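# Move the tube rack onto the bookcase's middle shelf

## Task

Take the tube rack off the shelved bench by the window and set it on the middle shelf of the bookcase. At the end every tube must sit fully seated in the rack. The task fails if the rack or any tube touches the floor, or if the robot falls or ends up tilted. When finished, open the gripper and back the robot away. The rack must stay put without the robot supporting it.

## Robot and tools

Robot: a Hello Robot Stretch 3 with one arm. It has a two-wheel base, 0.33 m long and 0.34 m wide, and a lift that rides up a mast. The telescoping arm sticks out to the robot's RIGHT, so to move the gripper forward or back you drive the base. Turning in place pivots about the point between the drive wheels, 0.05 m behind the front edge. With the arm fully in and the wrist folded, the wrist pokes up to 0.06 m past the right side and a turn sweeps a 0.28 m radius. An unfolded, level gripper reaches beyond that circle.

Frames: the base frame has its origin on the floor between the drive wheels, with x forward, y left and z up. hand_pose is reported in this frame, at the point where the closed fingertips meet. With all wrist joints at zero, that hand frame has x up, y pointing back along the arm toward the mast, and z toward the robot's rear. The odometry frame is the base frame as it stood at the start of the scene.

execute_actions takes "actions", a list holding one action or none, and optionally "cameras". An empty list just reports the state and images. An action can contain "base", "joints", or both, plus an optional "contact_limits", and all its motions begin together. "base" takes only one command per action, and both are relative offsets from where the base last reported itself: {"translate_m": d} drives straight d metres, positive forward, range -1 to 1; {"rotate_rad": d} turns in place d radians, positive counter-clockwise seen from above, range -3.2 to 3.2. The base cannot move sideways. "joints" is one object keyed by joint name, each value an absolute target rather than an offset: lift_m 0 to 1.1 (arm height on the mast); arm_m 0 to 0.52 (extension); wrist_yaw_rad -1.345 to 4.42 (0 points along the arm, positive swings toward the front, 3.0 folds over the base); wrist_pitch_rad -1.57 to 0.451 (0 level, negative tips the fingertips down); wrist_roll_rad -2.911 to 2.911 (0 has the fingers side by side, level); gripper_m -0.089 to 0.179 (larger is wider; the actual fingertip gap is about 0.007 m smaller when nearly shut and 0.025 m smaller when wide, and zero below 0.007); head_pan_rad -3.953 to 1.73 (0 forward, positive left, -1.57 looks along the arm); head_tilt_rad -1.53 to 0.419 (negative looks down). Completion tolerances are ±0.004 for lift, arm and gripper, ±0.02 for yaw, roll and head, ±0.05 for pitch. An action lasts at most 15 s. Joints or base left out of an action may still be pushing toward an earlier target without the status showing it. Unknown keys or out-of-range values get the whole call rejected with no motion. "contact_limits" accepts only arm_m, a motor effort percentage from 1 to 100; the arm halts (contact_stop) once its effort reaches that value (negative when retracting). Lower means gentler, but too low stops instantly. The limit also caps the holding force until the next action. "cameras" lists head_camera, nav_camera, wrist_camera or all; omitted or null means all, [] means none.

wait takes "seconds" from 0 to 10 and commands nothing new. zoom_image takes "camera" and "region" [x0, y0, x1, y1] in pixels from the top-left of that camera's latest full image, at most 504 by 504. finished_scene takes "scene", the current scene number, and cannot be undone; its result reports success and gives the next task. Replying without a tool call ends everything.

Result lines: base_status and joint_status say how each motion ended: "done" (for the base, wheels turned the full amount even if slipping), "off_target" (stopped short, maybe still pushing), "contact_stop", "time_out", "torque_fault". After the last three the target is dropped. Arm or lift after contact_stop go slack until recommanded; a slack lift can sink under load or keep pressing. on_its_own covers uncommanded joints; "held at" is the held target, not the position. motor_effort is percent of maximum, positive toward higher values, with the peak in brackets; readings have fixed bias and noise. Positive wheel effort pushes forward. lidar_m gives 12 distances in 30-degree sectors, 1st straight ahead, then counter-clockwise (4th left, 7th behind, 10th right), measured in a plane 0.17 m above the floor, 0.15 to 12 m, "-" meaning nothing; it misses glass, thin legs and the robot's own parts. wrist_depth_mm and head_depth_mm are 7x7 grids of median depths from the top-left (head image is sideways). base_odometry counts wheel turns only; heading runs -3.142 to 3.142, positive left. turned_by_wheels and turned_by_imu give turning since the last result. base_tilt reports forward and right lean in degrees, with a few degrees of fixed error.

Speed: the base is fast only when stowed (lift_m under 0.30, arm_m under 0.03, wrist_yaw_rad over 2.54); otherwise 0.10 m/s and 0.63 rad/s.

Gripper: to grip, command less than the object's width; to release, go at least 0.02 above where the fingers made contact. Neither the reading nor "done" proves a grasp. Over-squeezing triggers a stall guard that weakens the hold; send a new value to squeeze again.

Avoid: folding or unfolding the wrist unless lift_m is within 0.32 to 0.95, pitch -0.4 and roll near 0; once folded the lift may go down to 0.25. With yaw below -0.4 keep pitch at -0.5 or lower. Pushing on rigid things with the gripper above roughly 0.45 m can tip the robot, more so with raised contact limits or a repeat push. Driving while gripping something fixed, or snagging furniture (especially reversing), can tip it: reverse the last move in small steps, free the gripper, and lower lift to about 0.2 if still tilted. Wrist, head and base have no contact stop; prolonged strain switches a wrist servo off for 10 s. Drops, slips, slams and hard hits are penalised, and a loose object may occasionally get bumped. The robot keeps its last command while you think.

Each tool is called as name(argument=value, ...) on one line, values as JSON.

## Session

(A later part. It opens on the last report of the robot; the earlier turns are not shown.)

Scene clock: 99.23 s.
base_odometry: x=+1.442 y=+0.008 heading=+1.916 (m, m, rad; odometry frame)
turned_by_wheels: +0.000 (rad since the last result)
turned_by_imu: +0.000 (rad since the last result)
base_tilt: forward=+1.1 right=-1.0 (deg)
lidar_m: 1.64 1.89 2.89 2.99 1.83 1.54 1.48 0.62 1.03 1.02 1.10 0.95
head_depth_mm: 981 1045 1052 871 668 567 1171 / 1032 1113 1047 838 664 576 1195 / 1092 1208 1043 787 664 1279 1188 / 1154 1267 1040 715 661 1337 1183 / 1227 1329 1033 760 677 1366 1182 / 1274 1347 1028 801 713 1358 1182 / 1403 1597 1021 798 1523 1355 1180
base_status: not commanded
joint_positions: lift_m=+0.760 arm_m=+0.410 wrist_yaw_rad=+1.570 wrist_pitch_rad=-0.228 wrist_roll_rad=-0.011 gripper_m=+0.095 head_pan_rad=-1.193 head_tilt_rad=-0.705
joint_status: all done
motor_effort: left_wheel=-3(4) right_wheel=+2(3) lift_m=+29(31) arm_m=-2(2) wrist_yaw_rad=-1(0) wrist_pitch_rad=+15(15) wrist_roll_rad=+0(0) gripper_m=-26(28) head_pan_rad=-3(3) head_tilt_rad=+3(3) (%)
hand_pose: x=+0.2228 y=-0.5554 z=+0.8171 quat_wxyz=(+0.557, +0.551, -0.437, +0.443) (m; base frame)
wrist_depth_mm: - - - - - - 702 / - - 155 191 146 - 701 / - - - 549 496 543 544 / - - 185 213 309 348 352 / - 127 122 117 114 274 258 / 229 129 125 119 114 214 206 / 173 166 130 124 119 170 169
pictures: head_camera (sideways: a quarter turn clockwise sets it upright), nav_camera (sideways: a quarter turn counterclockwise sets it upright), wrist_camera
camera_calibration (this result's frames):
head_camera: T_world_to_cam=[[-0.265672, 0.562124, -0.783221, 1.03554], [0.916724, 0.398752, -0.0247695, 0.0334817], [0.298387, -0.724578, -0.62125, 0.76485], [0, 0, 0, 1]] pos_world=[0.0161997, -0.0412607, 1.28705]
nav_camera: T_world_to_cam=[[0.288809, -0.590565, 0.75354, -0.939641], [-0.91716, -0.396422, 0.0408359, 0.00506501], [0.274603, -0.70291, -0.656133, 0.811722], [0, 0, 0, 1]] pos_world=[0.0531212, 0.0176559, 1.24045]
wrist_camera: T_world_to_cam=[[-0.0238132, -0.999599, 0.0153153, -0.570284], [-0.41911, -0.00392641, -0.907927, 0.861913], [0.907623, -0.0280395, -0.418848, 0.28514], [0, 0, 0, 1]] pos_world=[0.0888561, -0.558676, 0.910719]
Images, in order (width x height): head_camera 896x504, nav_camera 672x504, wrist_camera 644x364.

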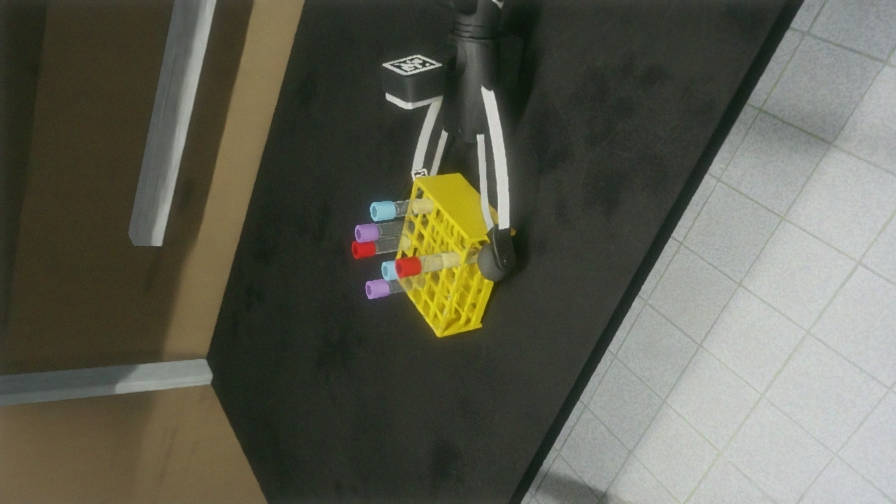

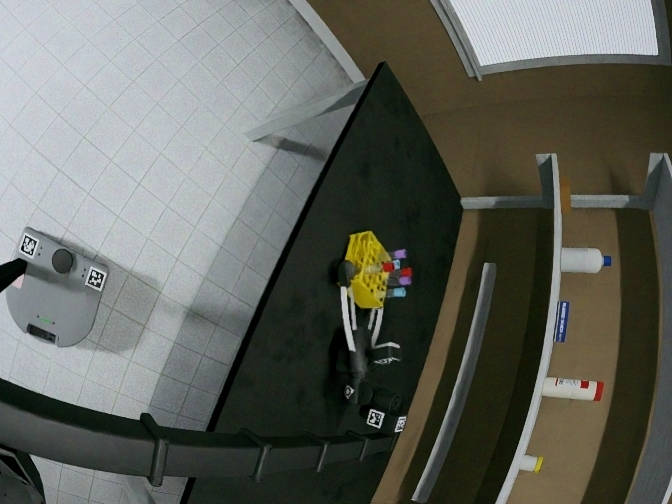

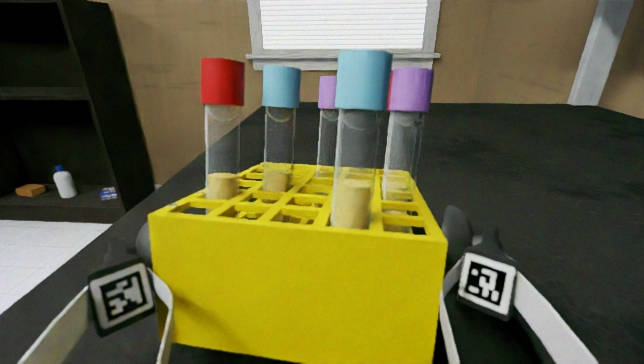

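execute_actions(actions=[{"joints":{"lift_m":0.83}}], cameras=["wrist_camera","head_camera"])

Scene clock: 104.13 s.
base_odometry: x=+1.442 y=+0.008 heading=+1.916 (m, m, rad; odometry frame)
turned_by_wheels: +0.000 (rad since the last result)
turned_by_imu: +0.000 (rad since the last result)
base_tilt: forward=+1.1 right=-1.0 (deg)
lidar_m: 1.63 1.89 2.88 2.99 1.83 1.54 1.47 0.63 1.02 1.02 1.11 0.95
head_depth_mm: 979 1043 1098 766 668 564 1174 / 1033 1117 1091 788 664 576 1191 / 1086 1207 1045 740 664 1285 1190 / 1152 1271 1036 751 661 1334 1185 / 1226 1330 1033 804 676 1358 1181 / 1279 1340 1027 802 713 1354 1181 / 1401 1592 1020 801 1521 1355 1180
base_status: not commanded
joint_positions: lift_m=+0.830 arm_m=+0.410 wrist_yaw_rad=+1.570 wrist_pitch_rad=-0.240 wrist_roll_rad=-0.010 gripper_m=+0.095 head_pan_rad=-1.193 head_tilt_rad=-0.705
joint_status: all done
motor_effort: left_wheel=-3(3) right_wheel=+3(3) lift_m=+29(30) arm_m=-3(3) wrist_yaw_rad=+0(0) wrist_pitch_rad=+21(22) wrist_roll_rad=+0(0) gripper_m=-25(25) head_pan_rad=-4(4) head_tilt_rad=+3(3) (%)
hand_pose: x=+0.2218 y=-0.5554 z=+0.8842 quat_wxyz=(+0.559, +0.554, -0.433, +0.439) (m; base frame)
wrist_depth_mm: - - - - - - 695 / - - - - - - 721 / - - - 770 775 768 721 / - - 512 446 469 499 505 / - - 139 132 374 394 374 / - - 128 122 118 308 297 / - 181 119 114 111 246 248
pictures: head_camera (sideways: a quarter turn clockwise sets it upright), wrist_camera
camera_calibration (this result's frames):
head_camera: T_world_to_cam=[[-0.265655, 0.562083, -0.783256, 1.03559], [0.916725, 0.39875, -0.0247713, 0.0334842], [0.2984, -0.724611, -0.621205, 0.764792], [0, 0, 0, 1]] pos_world=[0.0162, -0.0412615, 1.28705]
wrist_camera: T_world_to_cam=[[-0.0237965, -0.999604, 0.0150054, -0.571059], [-0.429897, -0.00331919, -0.902872, 0.920652], [0.902564, -0.027936, -0.429648, 0.324855], [0, 0, 0, 1]] pos_world=[0.0889933, -0.558702, 0.979373]
Images, in order (width x height): head_camera 896x504, wrist_camera 644x364.

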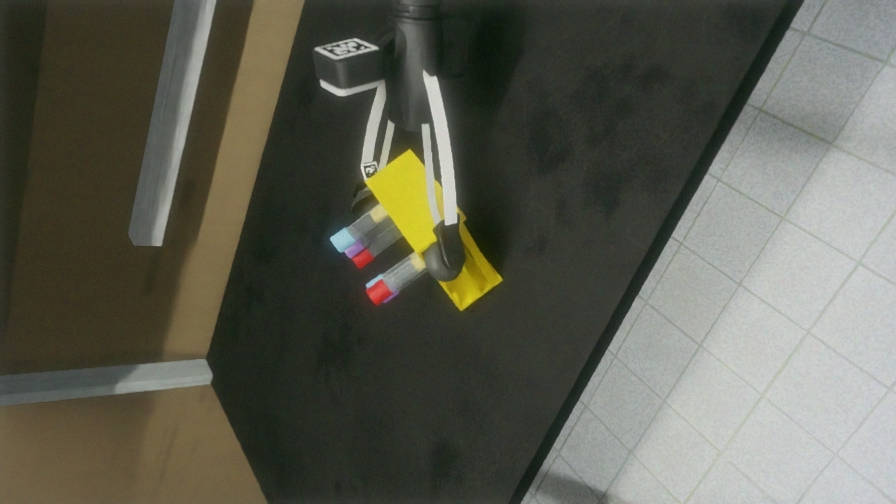

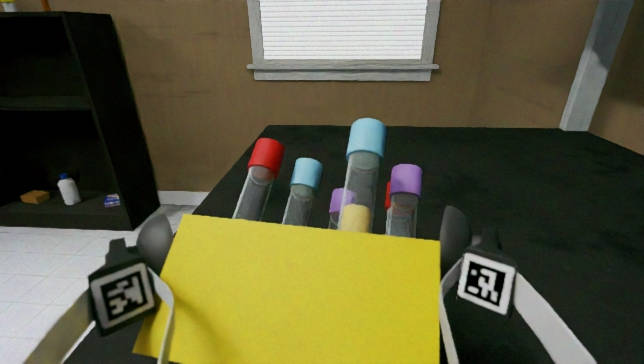

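execute_actions(actions=[{"joints":{"lift_m":0.77}}], cameras=["head_camera"])

execute_actions(actions=[{"joints":{"lift_m":0.735}}], cameras=["head_camera","wrist_camera"])

Scene clock: 108.97 s.
base_odometry: x=+1.442 y=+0.008 heading=+1.916 (m, m, rad; odometry frame)
turned_by_wheels: +0.000 (rad since the last result)
turned_by_imu: +0.000 (rad since the last result)
base_tilt: forward=+1.1 right=-1.0 (deg)
lidar_m: 1.63 1.88 2.88 2.99 1.83 1.54 1.48 0.62 1.03 1.02 1.11 0.95
head_depth_mm: 981 1043 1053 874 668 565 1175 / 1032 1114 1045 840 666 576 1191 / 1090 1207 1043 740 663 1282 1189 / 1154 1268 1035 701 661 1331 1186 / 1223 1334 1031 757 678 1358 1182 / 1270 1345 1024 802 713 1361 1180 / 1404 1594 1022 801 1519 1354 1181
base_status: not commanded
joint_positions: lift_m=+0.770 arm_m=+0.410 wrist_yaw_rad=+1.571 wrist_pitch_rad=-0.216 wrist_roll_rad=-0.008 gripper_m=+0.095 head_pan_rad=-1.193 head_tilt_rad=-0.705
joint_status: all done
motor_effort: left_wheel=-4(4) right_wheel=+4(4) lift_m=+20(24) arm_m=-3(3) wrist_yaw_rad=-1(1) wrist_pitch_rad=+8(21) wrist_roll_rad=-1(1) gripper_m=-24(25) head_pan_rad=-3(4) head_tilt_rad=+2(3) (%)
hand_pose: x=+0.2238 y=-0.5554 z=+0.8304 quat_wxyz=(+0.553, +0.549, -0.441, +0.445) (m; base frame)
wrist_depth_mm: - - - - - - 694 / - - - - - - 741 / - - 565 562 562 615 616 / - - 403 246 392 392 384 / - - 143 122 130 300 282 / - 135 129 120 114 233 223 / 195 183 134 124 118 185 185
pictures: head_camera (sideways: a quarter turn clockwise sets it upright)
camera_calibration (this result's frames):
head_camera: T_world_to_cam=[[-0.265653, 0.562078, -0.783261, 1.03559], [0.916725, 0.398749, -0.0247716, 0.0334844], [0.298401, -0.724616, -0.6212, 0.764785], [0, 0, 0, 1]] pos_world=[0.0162, -0.0412616, 1.28705]
Images, in order (width x height): head_camera 896x504.

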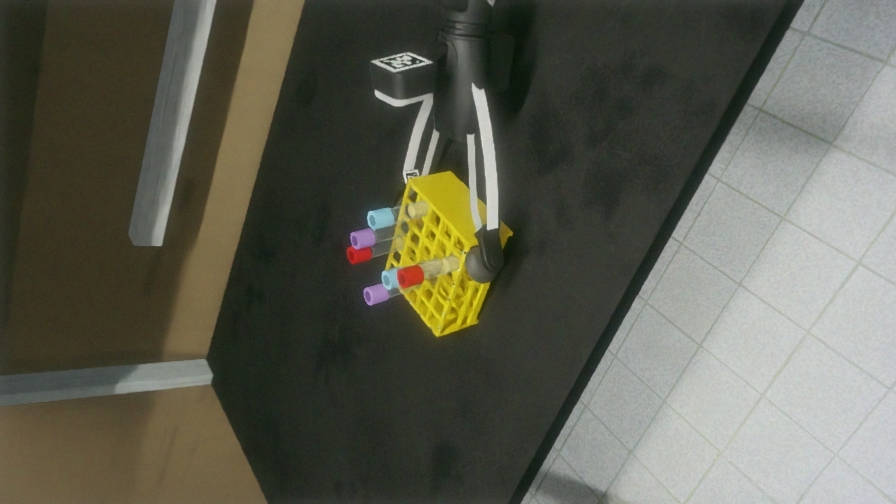

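Scene clock: 110.10 s.
base_odometry: x=+1.442 y=+0.008 heading=+1.915 (m, m, rad; odometry frame)
turned_by_wheels: +0.000 (rad since the last result)
turned_by_imu: +0.000 (rad since the last result)
base_tilt: forward=+1.1 right=-1.1 (deg)
lidar_m: 1.64 1.88 2.88 2.99 1.83 1.54 1.47 0.62 1.03 1.02 1.10 0.95
head_depth_mm: 981 1043 1053 846 667 565 1174 / 1033 1114 1049 869 664 576 1187 / 1088 1206 1042 762 664 1286 1187 / 1154 1266 1039 733 662 1339 1188 / 1226 1340 1030 770 678 1361 1185 / 1274 1342 1028 803 713 1360 1184 / 1402 1589 1025 799 1523 1360 1180
base_status: not commanded
joint_positions: lift_m=+0.735 arm_m=+0.410 wrist_yaw_rad=+1.570 wrist_pitch_rad=-0.189 wrist_roll_rad=+0.002 gripper_m=+0.095 head_pan_rad=-1.193 head_tilt_rad=-0.705
joint_status: all done
motor_effort: left_wheel=-5(5) right_wheel=+5(5) lift_m=+17(17) arm_m=-2(3) wrist_yaw_rad=+0(1) wrist_pitch_rad=-6(11) wrist_roll_rad=-5(5) gripper_m=-23(24) head_pan_rad=-3(4) head_tilt_rad=+2(3) (%)
hand_pose: x=+0.2258 y=-0.5555 z=+0.8021 quat_wxyz=(+0.545, +0.545, -0.451, +0.450) (m; base frame)
wrist_depth_mm: - - - - - - 690 / - - 151 99 - - 724 / - - 574 497 550 542 515 / - - 225 176 200 326 322 / - 248 140 117 125 247 235 / 201 - 128 118 113 193 182 / - 151 141 129 122 152 151
pictures: head_camera (sideways: a quarter turn clockwise sets it upright), wrist_camera
camera_calibration (this result's frames):
head_camera: T_world_to_cam=[[-0.265652, 0.562075, -0.783263, 1.0356], [0.916725, 0.398749, -0.0247717, 0.0334846], [0.298402, -0.724617, -0.621197, 0.764781], [0, 0, 0, 1]] pos_world=[0.0162, -0.0412617, 1.28705]
wrist_camera: T_world_to_cam=[[-0.0269463, -0.999636, 0.00153573, -0.558253], [-0.383795, 0.00892706, -0.923375, 0.861128], [0.923025, -0.0254709, -0.383896, 0.246105], [0, 0, 0, 1]] pos_world=[0.0882928, -0.559469, 0.89048]
Images, in order (width x height): head_camera 896x504, wrist_camera 644x364.

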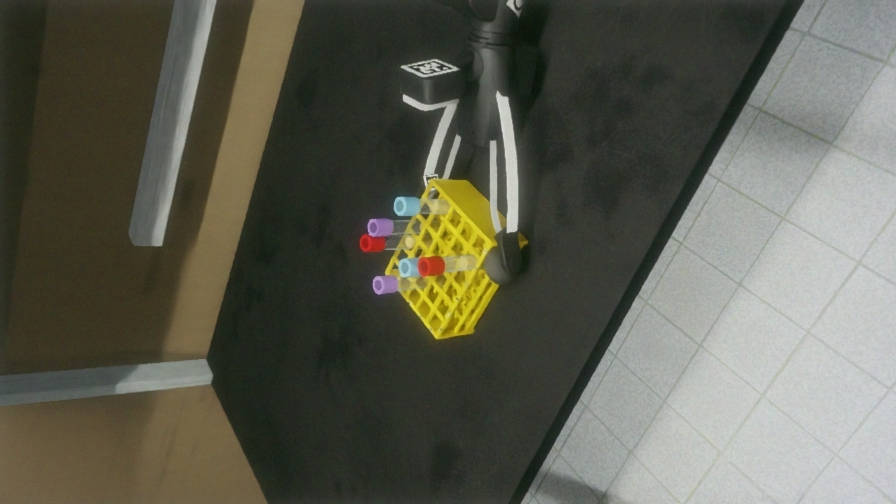

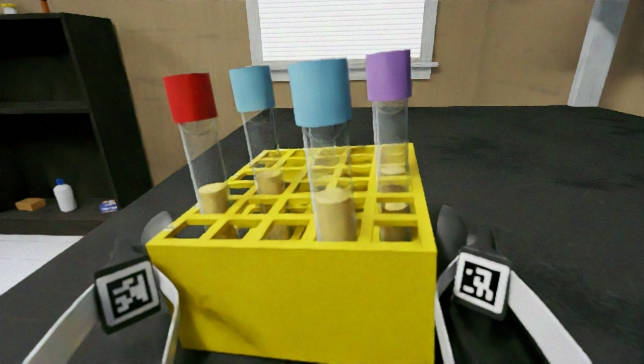

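execute_actions(actions=[{"joints":{"gripper_m":0.175,"wrist_pitch_rad":-0.2,"wrist_roll_rad":0}}], cameras=[])

execute_actions(actions=[{"base":{"translate_m":0.04},"joints":{"lift_m":0.73}}], cameras=["head_camera","wrist_camera"])

Scene clock: 115.93 s.
base_odometry: x=+1.442 y=+0.008 heading=+1.916 (m, m, rad; odometry frame)
turned_by_wheels: +0.000 (rad since the last result)
turned_by_imu: +0.000 (rad since the last result)
base_tilt: forward=+1.1 right=-1.0 (deg)
lidar_m: 1.63 1.89 2.88 2.99 1.83 1.54 1.47 0.62 1.03 1.01 1.11 0.95
head_depth_mm: 980 1042 1053 858 668 566 1173 / 1030 1113 1048 871 666 577 1192 / 1087 1204 1042 764 655 1285 1188 / 1154 1269 1035 717 653 1330 1188 / 1228 1332 1032 757 677 1362 1182 / 1274 1347 1029 802 714 1360 1182 / 1400 1584 1021 797 1518 1353 1174
base_status: not commanded
joint_positions: lift_m=+0.735 arm_m=+0.410 wrist_yaw_rad=+1.570 wrist_pitch_rad=-0.214 wrist_roll_rad=+0.003 gripper_m=+0.175 head_pan_rad=-1.193 head_tilt_rad=-0.705
joint_status: all done
motor_effort: left_wheel=-3(5) right_wheel=+3(6) lift_m=+20(20) arm_m=-3(3) wrist_yaw_rad=+1(0) wrist_pitch_rad=+7(8) wrist_roll_rad=-1(4) gripper_m=+0(100) head_pan_rad=-3(4) head_tilt_rad=+4(3) (%)
hand_pose: x=+0.2239 y=-0.5556 z=+0.7960 quat_wxyz=(+0.550, +0.551, -0.445, +0.443) (m; base frame)
wrist_depth_mm: - - - - - - 692 / - - 142 146 132 - 722 / - - 574 441 478 472 456 / - - 184 173 228 300 293 / - 218 126 116 157 232 219 / - 173 130 121 114 171 172 / 144 148 141 132 126 143 142
pictures: none
No camera images: the call's "cameras" was empty. Leave "cameras" out to get every camera's image.

Scene clock: 117.57 s.
base_odometry: x=+1.428 y=+0.045 heading=+1.915 (m, m, rad; odometry frame)
turned_by_wheels: +0.000 (rad since the last result)
turned_by_imu: +0.000 (rad since the last result)
base_tilt: forward=+1.1 right=-1.0 (deg)
lidar_m: 1.59 1.85 3.00 2.99 1.88 1.58 1.51 0.66 1.03 1.02 1.11 0.92
head_depth_mm: 986 1049 1053 859 651 566 1173 / 1036 1132 1049 871 664 589 1190 / 1098 1214 1043 739 664 1284 1188 / 1163 1267 1036 740 646 1340 1188 / 1214 1314 1033 804 677 1364 1183 / 1303 1446 1029 802 1477 1358 1182 / 1410 1610 1026 801 1554 1351 1178
base_status: done
joint_positions: lift_m=+0.730 arm_m=+0.410 wrist_yaw_rad=+1.570 wrist_pitch_rad=-0.215 wrist_roll_rad=+0.003 gripper_m=+0.175 head_pan_rad=-1.193 head_tilt_rad=-0.705
joint_status: all done
motor_effort: left_wheel=-3(7) right_wheel=+3(9) lift_m=+20(23) arm_m=-2(3) wrist_yaw_rad=-1(1) wrist_pitch_rad=+8(8) wrist_roll_rad=-1(1) gripper_m=+0(0) head_pan_rad=-4(3) head_tilt_rad=+3(3) (%)
hand_pose: x=+0.2238 y=-0.5555 z=+0.7907 quat_wxyz=(+0.551, +0.551, -0.444, +0.442) (m; base frame)
wrist_depth_mm: - - - - - - 806 / - - 112 116 64 - 679 / - - 487 425 197 442 443 / - - 259 166 163 289 285 / - 221 121 125 116 223 208 / - 100 94 88 92 94 169 / 137 115 100 90 81 78 137
pictures: head_camera (sideways: a quarter turn clockwise sets it upright), wrist_camera
camera_calibration (this result's frames):
head_camera: T_world_to_cam=[[-0.265639, 0.56206, -0.783278, 1.03562], [0.91673, 0.398739, -0.0247725, 0.0334856], [0.2984, -0.724635, -0.621178, 0.764756], [0, 0, 0, 1]] pos_world=[0.0161997, -0.0412621, 1.28706]
wrist_camera: T_world_to_cam=[[-0.0273451, -0.999625, 0.00130005, -0.558064], [-0.40739, 0.00995664, -0.9132, 0.84761], [0.912845, -0.0255011, -0.40751, 0.264417], [0, 0, 0, 1]] pos_world=[0.0886764, -0.559551, 0.882516]
Images, in order (width x height): head_camera 896x504, wrist_camera 644x364.

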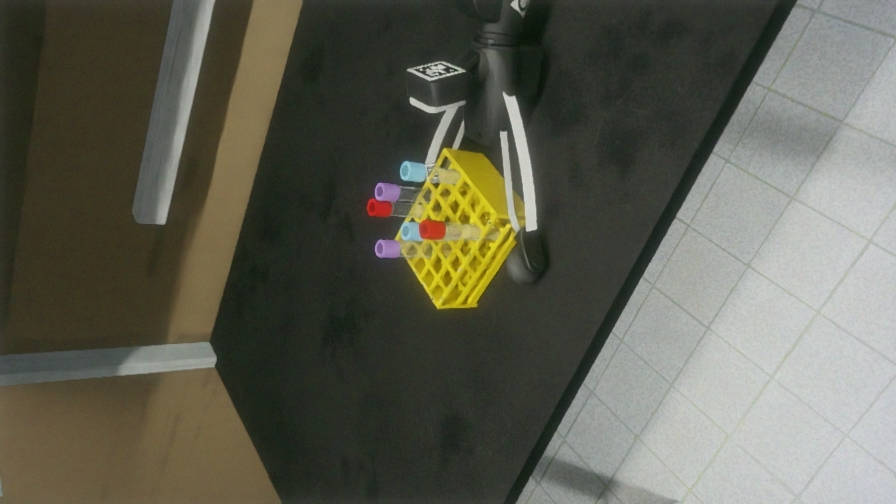

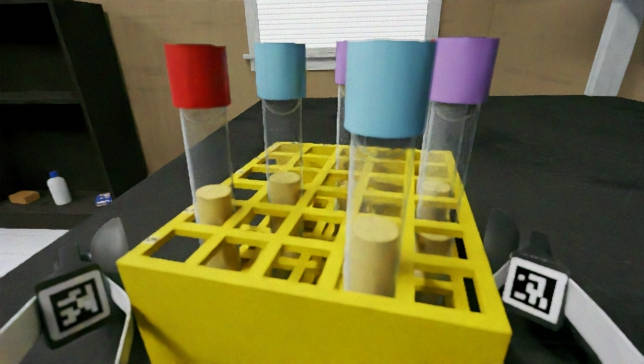

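execute_actions(actions=[{"joints":{"gripper_m":0.07}}], cameras=["wrist_camera"])

execute_actions(actions=[{"joints":{"lift_m":0.78}}], cameras=["head_camera","wrist_camera"])

Scene clock: 123.70 s.
base_odometry: x=+1.428 y=+0.045 heading=+1.915 (m, m, rad; odometry frame)
turned_by_wheels: +0.000 (rad since the last result)
turned_by_imu: +0.000 (rad since the last result)
base_tilt: forward=+1.1 right=-1.0 (deg)
lidar_m: 1.59 1.85 3.00 3.00 1.88 1.58 1.51 0.66 1.03 1.02 1.11 0.92
head_depth_mm: 985 1044 1052 857 652 565 1174 / 1036 1133 1046 885 665 589 1195 / 1098 1216 1042 764 655 1288 1192 / 1159 1273 1037 746 661 1337 1190 / 1220 1316 1029 781 678 1363 1184 / 1306 1441 1030 803 1488 1363 1184 / 1406 1610 1020 799 1558 1352 1177
base_status: not commanded
joint_positions: lift_m=+0.730 arm_m=+0.410 wrist_yaw_rad=+1.570 wrist_pitch_rad=-0.215 wrist_roll_rad=-0.002 gripper_m=+0.072 head_pan_rad=-1.193 head_tilt_rad=-0.705
joint_status: all done
motor_effort: left_wheel=-3(4) right_wheel=+3(3) lift_m=+20(20) arm_m=-2(2) wrist_yaw_rad=+0(0) wrist_pitch_rad=+8(8) wrist_roll_rad=+1(1) gripper_m=-36(100) head_pan_rad=-4(3) head_tilt_rad=+3(3) (%)
hand_pose: x=+0.2239 y=-0.5555 z=+0.7908 quat_wxyz=(+0.552, +0.550, -0.443, +0.444) (m; base frame)
wrist_depth_mm: - - - - - - 799 / - - 129 84 111 - 713 / - - 548 228 453 457 454 / - - 172 159 165 292 288 / - 209 118 103 125 224 211 / 181 - 117 100 92 - 167 / - 139 130 110 97 139 139
pictures: wrist_camera
camera_calibration (this result's frames):
wrist_camera: T_world_to_cam=[[-0.0263678, -0.999635, 0.00580734, -0.561854], [-0.406825, 0.0054241, -0.91349, 0.845358], [0.913126, -0.0264493, -0.40682, 0.2633], [0, 0, 0, 1]] pos_world=[0.0886721, -0.559271, 0.882604]
Images, in order (width x height): wrist_camera 644x364.

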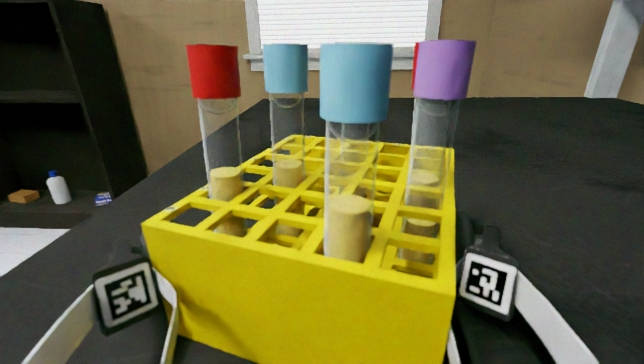

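Scene clock: 125.00 s.
base_odometry: x=+1.428 y=+0.045 heading=+1.915 (m, m, rad; odometry frame)
turned_by_wheels: +0.000 (rad since the last result)
turned_by_imu: +0.000 (rad since the last result)
base_tilt: forward=+1.2 right=-1.0 (deg)
lidar_m: 1.59 1.85 3.00 3.00 1.88 1.58 1.51 0.66 1.03 1.02 1.11 0.92
head_depth_mm: 985 1049 1054 872 669 565 1175 / 1033 1134 1044 766 666 588 1190 / 1091 1217 1040 725 664 1288 1191 / 1156 1274 1038 728 662 1336 1180 / 1224 1316 1030 780 678 1362 1185 / 1301 1440 1025 801 1488 1357 1182 / 1408 1615 1025 798 1552 1359 1180
base_status: not commanded
joint_positions: lift_m=+0.780 arm_m=+0.410 wrist_yaw_rad=+1.570 wrist_pitch_rad=-0.241 wrist_roll_rad=-0.001 gripper_m=+0.079 head_pan_rad=-1.193 head_tilt_rad=-0.705
joint_status: all done
on_its_own: gripper_m is held at +0.078, not at your +0.070, by its stall guard, which is still easing
motor_effort: left_wheel=-3(4) right_wheel=+3(4) lift_m=+29(35) arm_m=-3(3) wrist_yaw_rad=+0(1) wrist_pitch_rad=+22(23) wrist_roll_rad=+1(1) gripper_m=-16(36) head_pan_rad=-4(4) head_tilt_rad=+3(3) (%)
hand_pose: x=+0.2217 y=-0.5555 z=+0.8338 quat_wxyz=(+0.557, +0.556, -0.436, +0.436) (m; base frame)
wrist_depth_mm: - - - - - - 826 / - - 132 84 116 - 709 / - - - 539 583 576 560 / - - 176 160 174 379 375 / - 301 119 106 128 288 283 / - 129 117 101 92 234 226 / 207 187 129 111 98 187 186
pictures: head_camera (sideways: a quarter turn clockwise sets it upright), wrist_camera
camera_calibration (this result's frames):
head_camera: T_world_to_cam=[[-0.265639, 0.56206, -0.783278, 1.03562], [0.91673, 0.398739, -0.0247725, 0.0334856], [0.2984, -0.724635, -0.621178, 0.764756], [0, 0, 0, 1]] pos_world=[0.0161997, -0.0412621, 1.28706]
wrist_camera: T_world_to_cam=[[-0.0262282, -0.999636, 0.00637845, -0.562666], [-0.431104, 0.00555394, -0.902285, 0.879876], [0.901921, -0.0264151, -0.431092, 0.305528], [0, 0, 0, 1]] pos_world=[0.0889983, -0.559278, 0.929199]
Images, in order (width x height): head_camera 896x504, wrist_camera 644x364.

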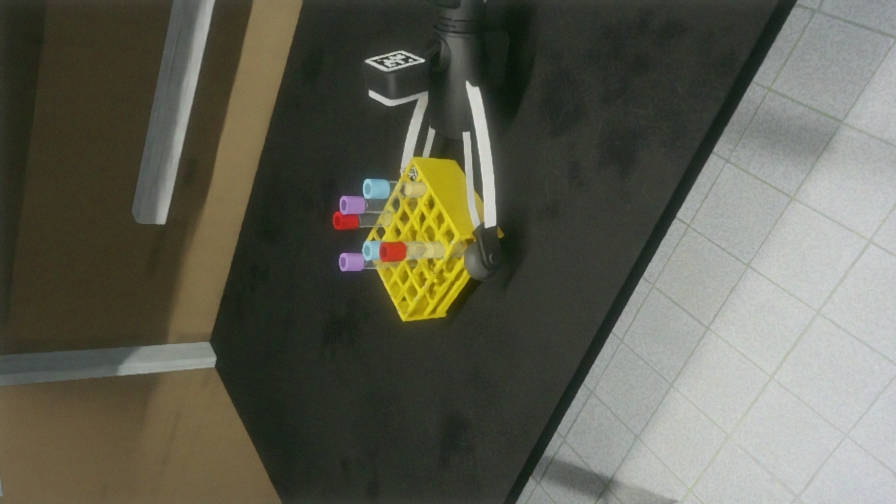

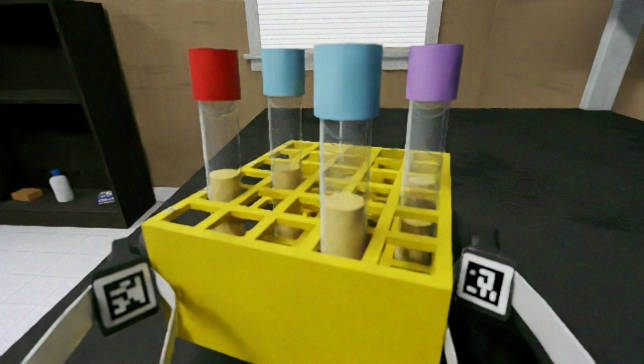

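execute_actions(actions=[{"joints":{"lift_m":0.81,"gripper_m":0.085}}], cameras=[])

execute_actions(actions=[{"joints":{"arm_m":0.0},"base":{"rotate_rad":0.8}}], cameras=["wrist_camera"])

execute_actions(actions=[{"base":{"translate_m":0.75},"joints":{"head_pan_rad":-1.57,"head_tilt_rad":-0.5}}], cameras=["wrist_camera"])

execute_actions(actions=[{"base":{"translate_m":0.664}}], cameras=["wrist_camera"])

execute_actions(actions=[{"base":{"rotate_rad":0.44}}])

Scene clock: 136.10 s.
base_odometry: x=+1.428 y=+0.045 heading=+1.915 (m, m, rad; odometry frame)
turned_by_wheels: +0.000 (rad since the last result)
turned_by_imu: +0.000 (rad since the last result)
base_tilt: forward=+1.0 right=-1.0 (deg)
lidar_m: 1.59 1.85 3.03 3.00 1.88 1.58 1.51 0.66 1.03 1.02 1.11 0.92
head_depth_mm: 985 1052 1071 768 669 565 1176 / 1037 1134 1067 768 666 590 1184 / 1095 1213 1040 742 662 1288 1187 / 1161 1270 1035 707 660 1339 1186 / 1222 1310 1033 781 677 1361 1180 / 1310 1439 1031 803 1483 1354 1177 / 1411 1617 1019 801 1555 1356 1175
base_status: not commanded
joint_positions: lift_m=+0.810 arm_m=+0.410 wrist_yaw_rad=+1.570 wrist_pitch_rad=-0.242 wrist_roll_rad=-0.001 gripper_m=+0.090 head_pan_rad=-1.193 head_tilt_rad=-0.705
joint_status: gripper_m off_target (ended at +0.090, target +0.085); the others done
motor_effort: left_wheel=-4(4) right_wheel=+2(3) lift_m=+29(29) arm_m=-3(3) wrist_yaw_rad=-1(1) wrist_pitch_rad=+23(23) wrist_roll_rad=+1(1) gripper_m=-26(70) head_pan_rad=-4(4) head_tilt_rad=+3(2) (%)
hand_pose: x=+0.2216 y=-0.5555 z=+0.8636 quat_wxyz=(+0.558, +0.556, -0.435, +0.436) (m; base frame)
wrist_depth_mm: - - - - - - 822 / - - 133 90 121 - 717 / - - - 648 680 674 670 / - - 200 165 208 461 442 / - - 118 108 133 342 331 / - 129 117 103 94 274 265 / - 220 126 109 97 221 220
pictures: none
No camera images: the call's "cameras" was empty. Leave "cameras" out to get every camera's image.

Scene clock: 140.30 s.
base_odometry: x=+1.428 y=+0.045 heading=+2.715 (m, m, rad; odometry frame)
turned_by_wheels: +0.800 (rad since the last result)
turned_by_imu: +0.790 (rad since the last result)
base_tilt: forward=+1.1 right=-1.1 (deg)
lidar_m: 2.02 3.25 2.38 1.67 1.51 0.66 1.10 1.02 1.04 0.92 1.78 1.59
head_depth_mm: 1644 1863 1052 818 1505 1375 - / 1624 1834 1049 1089 1626 1371 1212 / 1593 1794 2021 1908 1508 1368 1210 / 1566 1749 1989 1957 1617 1363 - / 1533 1715 1939 1949 1608 1367 1228 / 1505 1680 1902 1946 1604 1306 410 / 1487 1649 1857 1938 1600 418 380
base_status: done
joint_positions: lift_m=+0.810 arm_m=+0.000 wrist_yaw_rad=+1.570 wrist_pitch_rad=-0.242 wrist_roll_rad=-0.001 gripper_m=+0.093 head_pan_rad=-1.193 head_tilt_rad=-0.704
joint_status: all done
on_its_own: gripper_m is held at +0.092, not at your +0.085, by its stall guard, which is not easing now
motor_effort: left_wheel=-2(12) right_wheel=+3(11) lift_m=+30(30) arm_m=-3(2) wrist_yaw_rad=+0(0) wrist_pitch_rad=+23(23) wrist_roll_rad=+1(1) gripper_m=-25(27) head_pan_rad=-3(4) head_tilt_rad=+2(2) (%)
hand_pose: x=+0.2216 y=-0.1455 z=+0.8635 quat_wxyz=(+0.558, +0.556, -0.435, +0.436) (m; base frame)
wrist_depth_mm: - - - - - - - / - - 142 90 120 - - / - - - - - - - / - - 200 166 208 - - / - - 118 108 132 - - / - 129 118 102 94 - - / - - 126 109 97 - -
pictures: wrist_camera
camera_calibration (this result's frames):
wrist_camera: T_world_to_cam=[[-0.026254, -0.999636, 0.00627726, -0.152934], [-0.432157, 0.0056872, -0.901781, 0.904176], [0.901416, -0.0263881, -0.432148, 0.33028], [0, 0, 0, 1]] pos_world=[0.0890106, -0.149305, 0.959059]
Images, in order (width x height): wrist_camera 644x364.

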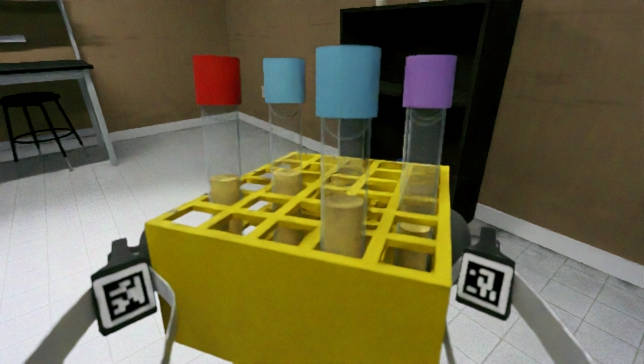

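Scene clock: 149.10 s.
base_odometry: x=+0.745 y=+0.356 heading=+2.715 (m, m, rad; odometry frame)
turned_by_wheels: +0.000 (rad since the last result)
turned_by_imu: +0.001 (rad since the last result)
base_tilt: forward=+1.1 right=-1.0 (deg)
lidar_m: 1.75 2.24 2.67 2.08 2.00 2.05 1.40 1.62 1.05 1.44 1.03 1.19
head_depth_mm: 1642 1822 2040 2219 1998 1588 1328 / 1535 1682 1882 2122 1995 1586 1325 / 1426 1569 1740 1941 1982 1578 1315 / 1349 1467 1588 1794 1907 1578 1316 / 1276 1384 1489 1664 1819 1570 1310 / 1210 1306 1416 1545 1702 1556 1304 / 1153 1238 1336 1448 1589 1557 1300
base_status: done
joint_positions: lift_m=+0.810 arm_m=+0.000 wrist_yaw_rad=+1.570 wrist_pitch_rad=-0.242 wrist_roll_rad=-0.001 gripper_m=+0.093 head_pan_rad=-1.563 head_tilt_rad=-0.507
joint_status: all done
on_its_own: gripper_m is held at +0.092, not at your +0.085, by its stall guard, which is not easing now
motor_effort: left_wheel=-3(6) right_wheel=+2(8) lift_m=+29(30) arm_m=-2(2) wrist_yaw_rad=+0(0) wrist_pitch_rad=+23(23) wrist_roll_rad=+1(1) gripper_m=-25(25) head_pan_rad=-3(28) head_tilt_rad=+4(24) (%)
hand_pose: x=+0.2216 y=-0.1455 z=+0.8635 quat_wxyz=(+0.558, +0.556, -0.435, +0.436) (m; base frame)
wrist_depth_mm: - - - - - - 858 / - - 143 90 121 - 856 / - - - - - - 875 / - - 199 166 208 - 760 / - - 118 108 133 - 985 / - 129 117 102 94 - - / - - 126 109 97 - -
pictures: wrist_camera
camera_calibration (this result's frames):
wrist_camera: T_world_to_cam=[[-0.026254, -0.999636, 0.00627742, -0.152934], [-0.432157, 0.00568704, -0.901781, 0.904176], [0.901416, -0.0263881, -0.432148, 0.33028], [0, 0, 0, 1]] pos_world=[0.0890106, -0.149305, 0.959059]
Images, in order (width x height): wrist_camera 644x364.

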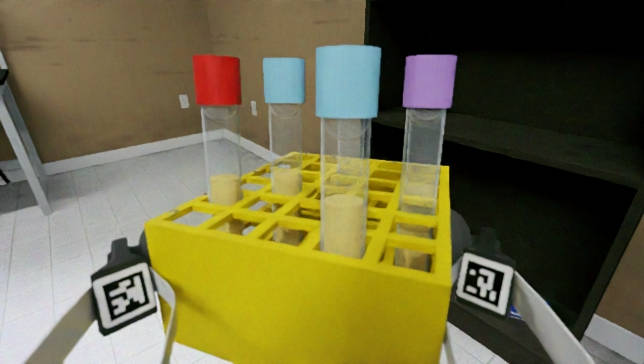

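Scene clock: 156.97 s.
base_odometry: x=+0.141 y=+0.630 heading=+2.715 (m, m, rad; odometry frame)
turned_by_wheels: +0.000 (rad since the last result)
turned_by_imu: +0.001 (rad since the last result)
base_tilt: forward=+1.1 right=-1.1 (deg)
lidar_m: 1.25 2.45 1.77 2.51 2.33 2.43 2.05 1.51 1.52 0.82 0.73 0.68
head_depth_mm: 1165 1291 1454 1661 1866 1597 1329 / 1087 1199 1331 1506 1719 1582 1326 / 1018 1115 1192 1355 1555 1576 1316 / 956 1040 880 989 1022 1208 1245 / 904 978 848 1098 978 1356 1213 / 857 921 778 1028 940 1260 1208 / 814 871 763 962 937 1163 1137
base_status: done
joint_positions: lift_m=+0.810 arm_m=+0.000 wrist_yaw_rad=+1.570 wrist_pitch_rad=-0.242 wrist_roll_rad=-0.001 gripper_m=+0.093 head_pan_rad=-1.563 head_tilt_rad=-0.507
joint_status: not commanded
on_its_own: gripper_m is held at +0.092, not at your +0.085, by its stall guard, which is not easing now
motor_effort: left_wheel=-3(4) right_wheel=+2(7) lift_m=+30(29) arm_m=-3(3) wrist_yaw_rad=+0(0) wrist_pitch_rad=+23(23) wrist_roll_rad=+1(1) gripper_m=-25(25) head_pan_rad=-3(3) head_tilt_rad=+5(4) (%)
hand_pose: x=+0.2216 y=-0.1455 z=+0.8635 quat_wxyz=(+0.558, +0.556, -0.435, +0.436) (m; base frame)
wrist_depth_mm: - - - - 853 538 532 / - - 142 90 121 610 549 / - - - - 951 649 577 / - - 200 167 208 657 581 / - - 118 108 132 513 480 / - 129 118 102 94 734 438 / - - 126 109 97 872 657
pictures: wrist_camera
camera_calibration (this result's frames):
wrist_camera: T_world_to_cam=[[-0.026254, -0.999636, 0.00627733, -0.152934], [-0.432157, 0.00568713, -0.901781, 0.904176], [0.901416, -0.0263881, -0.432148, 0.33028], [0, 0, 0, 1]] pos_world=[0.0890106, -0.149305, 0.959059]
Images, in order (width x height): wrist_camera 644x364.

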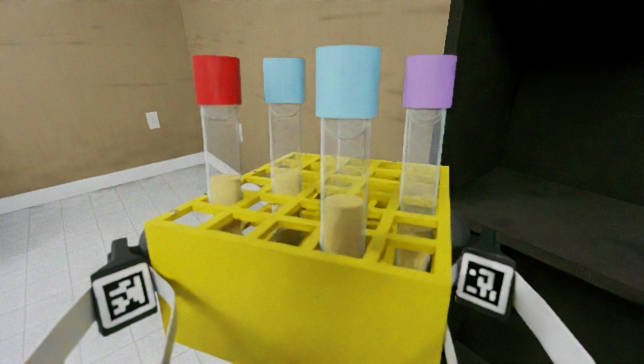

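Scene clock: 158.67 s.
base_odometry: x=+0.141 y=+0.630 heading=-3.128 (m, m, rad; odometry frame)
turned_by_wheels: +0.440 (rad since the last result)
turned_by_imu: +0.434 (rad since the last result)
base_tilt: forward=+1.2 right=-1.0 (deg)
lidar_m: 2.24 1.76 2.51 2.33 2.63 2.05 1.51 1.71 0.82 0.73 0.68 1.17
head_depth_mm: 837 909 759 1030 965 1155 1171 / 824 899 811 1026 960 1310 1212 / 816 884 746 1005 955 1276 1222 / 805 870 735 989 949 1247 1155 / 795 863 729 968 943 1221 1209 / 786 852 701 953 938 1196 1169 / 777 645 671 938 937 1151 1149
base_status: done
joint_positions: lift_m=+0.810 arm_m=+0.000 wrist_yaw_rad=+1.570 wrist_pitch_rad=-0.244 wrist_roll_rad=-0.001 gripper_m=+0.093 head_pan_rad=-1.563 head_tilt_rad=-0.507
joint_status: not commanded
on_its_own: gripper_m is held at +0.092, not at your +0.085, by its stall guard, which is not easing now
motor_effort: left_wheel=-3(11) right_wheel=+2(8) lift_m=+29(29) arm_m=-3(3) wrist_yaw_rad=+0(0) wrist_pitch_rad=+24(25) wrist_roll_rad=+1(1) gripper_m=-25(25) head_pan_rad=-4(3) head_tilt_rad=+4(4) (%)
hand_pose: x=+0.2215 y=-0.1455 z=+0.8632 quat_wxyz=(+0.558, +0.557, -0.435, +0.435) (m; base frame)
wrist_depth_mm: - - - - - 999 746 / - - 149 97 127 - 727 / - - - - - - 760 / - - - 213 210 - 783 / - - 118 108 133 - 788 / - 129 117 103 94 990 816 / - - 124 108 97 - 806
pictures: head_camera (sideways: a quarter turn clockwise sets it upright), nav_camera (sideways: a quarter turn counterclockwise sets it upright), wrist_camera
camera_calibration (this result's frames):
head_camera: T_world_to_cam=[[-0.0431236, 0.454399, -0.889754, 1.1731], [0.998925, 0.0347625, -0.0306615, 0.0406582], [0.0169976, -0.89012, -0.455409, 0.550799], [0, 0, 0, 1]] pos_world=[0.000611311, -0.044189, 1.29585]
nav_camera: T_world_to_cam=[[0.0544497, -0.494427, 0.867512, -1.0868], [-0.998513, -0.0293246, 0.0459588, -0.00111944], [0.00271619, -0.868725, -0.495288, 0.604126], [0, 0, 0, 1]] pos_world=[0.0564173, -0.0125564, 1.24208]
wrist_camera: T_world_to_cam=[[-0.0263288, -0.999635, 0.0059833, -0.152667], [-0.433564, 0.00602586, -0.901103, 0.903554], [0.900738, -0.0263191, -0.433565, 0.331619], [0, 0, 0, 1]] pos_world=[0.0890267, -0.149328, 0.958887]
Images, in order (width x height): head_camera 896x504, nav_camera 672x504, wrist_camera 644x364.

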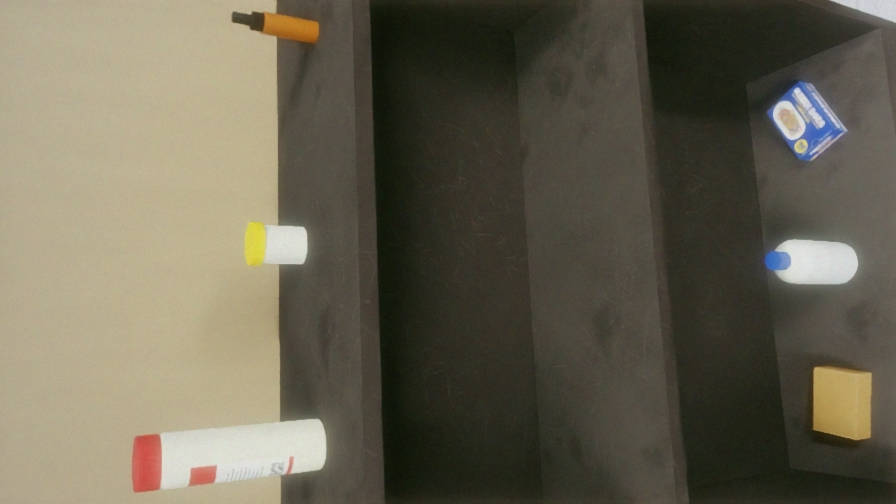

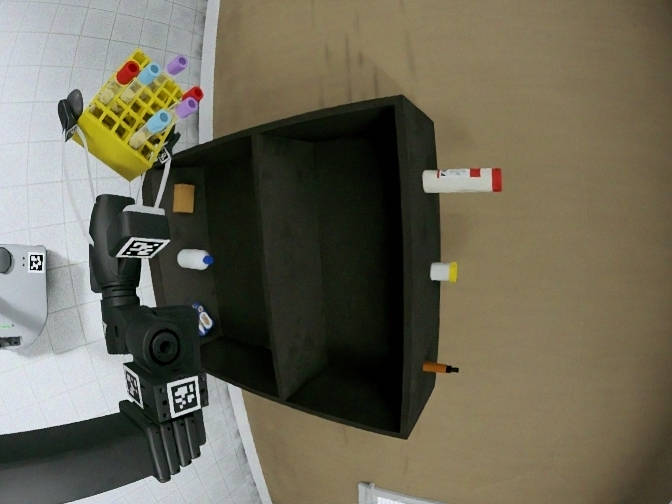

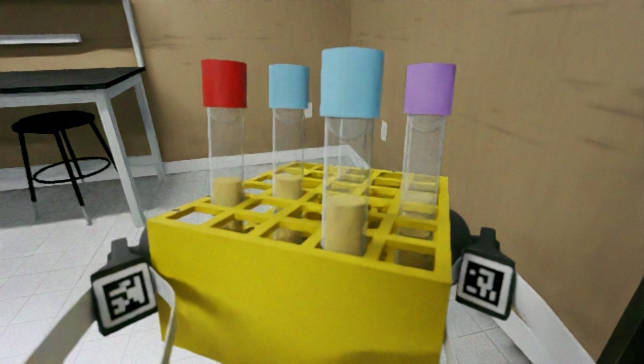

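execute_actions(actions=[{"joints":{"wrist_yaw_rad":0.8}}], cameras=["wrist_camera"])

execute_actions(actions=[{"joints":{"wrist_yaw_rad":0.0}}])

Scene clock: 167.10 s.
base_odometry: x=+0.141 y=+0.630 heading=-3.128 (m, m, rad; odometry frame)
turned_by_wheels: +0.000 (rad since the last result)
turned_by_imu: +0.000 (rad since the last result)
base_tilt: forward=+1.1 right=-1.0 (deg)
lidar_m: 2.23 1.77 2.51 2.33 2.62 2.05 1.51 1.70 0.82 0.73 0.68 1.17
head_depth_mm: 839 908 759 1026 964 1156 1172 / 826 898 813 1026 958 1309 1209 / 815 885 747 1007 952 1277 1216 / 803 870 734 988 950 1247 1161 / 795 859 728 971 942 1216 1239 / 786 852 701 952 939 666 419 / 775 646 673 935 935 517 414
base_status: not commanded
joint_positions: lift_m=+0.810 arm_m=+0.000 wrist_yaw_rad=+0.802 wrist_pitch_rad=-0.244 wrist_roll_rad=-0.001 gripper_m=+0.093 head_pan_rad=-1.563 head_tilt_rad=-0.507
joint_status: all done
on_its_own: gripper_m is held at +0.092, not at your +0.085, by its stall guard, which is not easing now
motor_effort: left_wheel=-3(3) right_wheel=+3(3) lift_m=+29(29) arm_m=-2(3) wrist_yaw_rad=-3(6) wrist_pitch_rad=+24(24) wrist_roll_rad=+0(1) gripper_m=-26(25) head_pan_rad=-3(3) head_tilt_rad=+4(4) (%)
hand_pose: x=+0.1531 y=-0.3141 z=+0.8632 quat_wxyz=(+0.680, +0.353, -0.612, +0.195) (m; base frame)
wrist_depth_mm: - - 929 799 593 547 483 / - - 948 142 123 573 506 / - - - 931 675 607 543 / - - - 214 210 617 550 / - - 118 107 133 507 479 / - 129 117 103 95 422 398 / - - 124 108 97 805 636
pictures: wrist_camera
camera_calibration (this result's frames):
wrist_camera: T_world_to_cam=[[-0.713251, -0.700883, 0.00598219, -0.123946], [-0.307734, 0.305473, -0.901103, 0.949744], [0.62974, -0.644553, -0.433564, 0.236016], [0, 0, 0, 1]] pos_world=[0.0552353, -0.224868, 0.958887]
Images, in order (width x height): wrist_camera 644x364.

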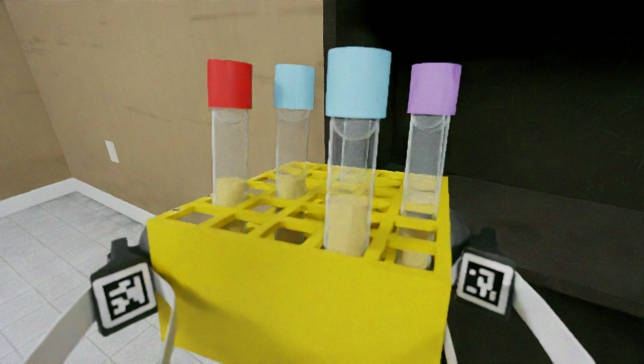

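Scene clock: 168.47 s.
base_odometry: x=+0.141 y=+0.630 heading=-3.128 (m, m, rad; odometry frame)
turned_by_wheels: +0.000 (rad since the last result)
turned_by_imu: +0.000 (rad since the last result)
base_tilt: forward=+1.2 right=-1.0 (deg)
lidar_m: 2.24 1.76 2.51 2.33 2.62 2.05 1.51 1.71 0.82 0.73 0.68 1.17
head_depth_mm: 837 908 759 1031 961 1155 1170 / 826 895 814 1026 958 707 1192 / 815 888 747 1007 956 517 446 / 805 868 737 988 952 508 475 / 796 864 729 971 945 1190 1195 / 786 851 700 953 938 1192 1167 / 779 643 672 937 935 1155 1151
base_status: not commanded
joint_positions: lift_m=+0.810 arm_m=+0.000 wrist_yaw_rad=+0.002 wrist_pitch_rad=-0.244 wrist_roll_rad=-0.001 gripper_m=+0.093 head_pan_rad=-1.563 head_tilt_rad=-0.507
joint_status: all done
on_its_own: gripper_m is held at +0.092, not at your +0.085, by its stall guard, which is not easing now
motor_effort: left_wheel=-3(3) right_wheel=+3(3) lift_m=+29(29) arm_m=-3(2) wrist_yaw_rad=-3(5) wrist_pitch_rad=+24(24) wrist_roll_rad=+1(0) gripper_m=-26(25) head_pan_rad=-4(3) head_tilt_rad=+4(5) (%)
hand_pose: x=-0.0209 y=-0.3881 z=+0.8632 quat_wxyz=(+0.703, +0.087, -0.701, -0.086) (m; base frame)
wrist_depth_mm: 521 553 576 633 681 538 857 / 543 586 591 142 123 557 886 / 547 617 660 715 746 591 968 / 522 631 630 214 210 611 - / 479 460 119 106 132 - - / 437 129 117 103 95 - - / 482 726 123 108 97 - -
pictures: head_camera (sideways: a quarter turn clockwise sets it upright), nav_camera (sideways: a quarter turn counterclockwise sets it upright), wrist_camera
camera_calibration (this result's frames):
head_camera: T_world_to_cam=[[-0.0431235, 0.454399, -0.889754, 1.1731], [0.998925, 0.0347624, -0.0306615, 0.0406582], [0.0169975, -0.89012, -0.455409, 0.550799], [0, 0, 0, 1]] pos_world=[0.000611305, -0.044189, 1.29585]
nav_camera: T_world_to_cam=[[0.0544496, -0.494427, 0.867512, -1.0868], [-0.998513, -0.0293245, 0.0459588, -0.00111944], [0.00271609, -0.868725, -0.495288, 0.604126], [0, 0, 0, 1]] pos_world=[0.0564173, -0.0125564, 1.24208]
wrist_camera: T_world_to_cam=[[-0.999708, 0.0234329, 0.00598128, -0.0248523], [0.00477169, 0.433579, -0.901103, 0.975037], [-0.0237089, -0.900811, -0.433564, 0.184816], [0, 0, 0, 1]] pos_world=[-0.0251158, -0.255689, 0.958887]
Images, in order (width x height): head_camera 896x504, nav_camera 672x504, wrist_camera 644x364.

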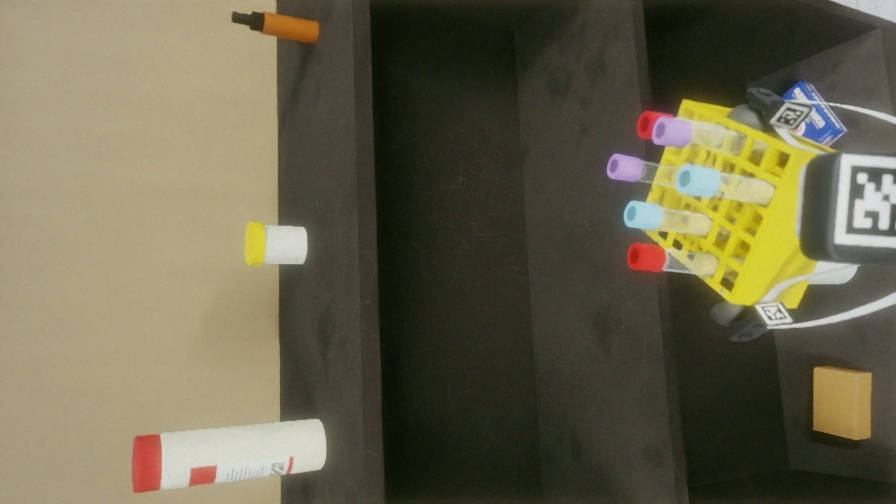

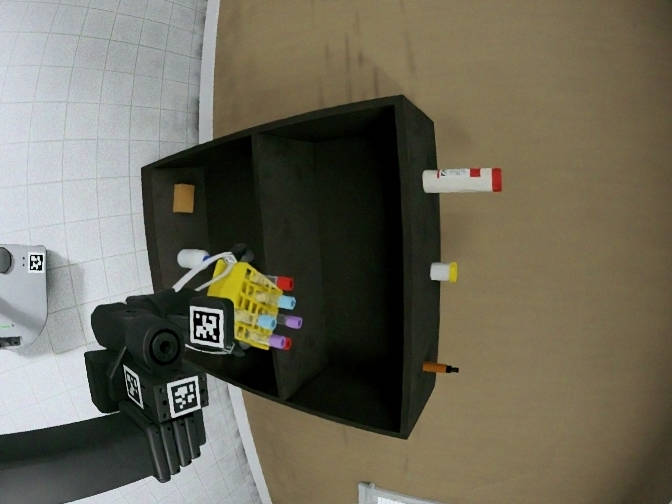

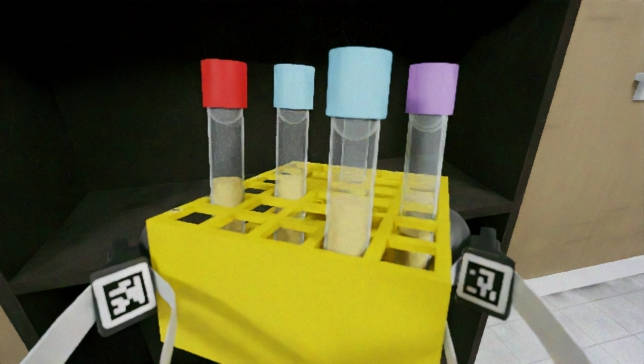

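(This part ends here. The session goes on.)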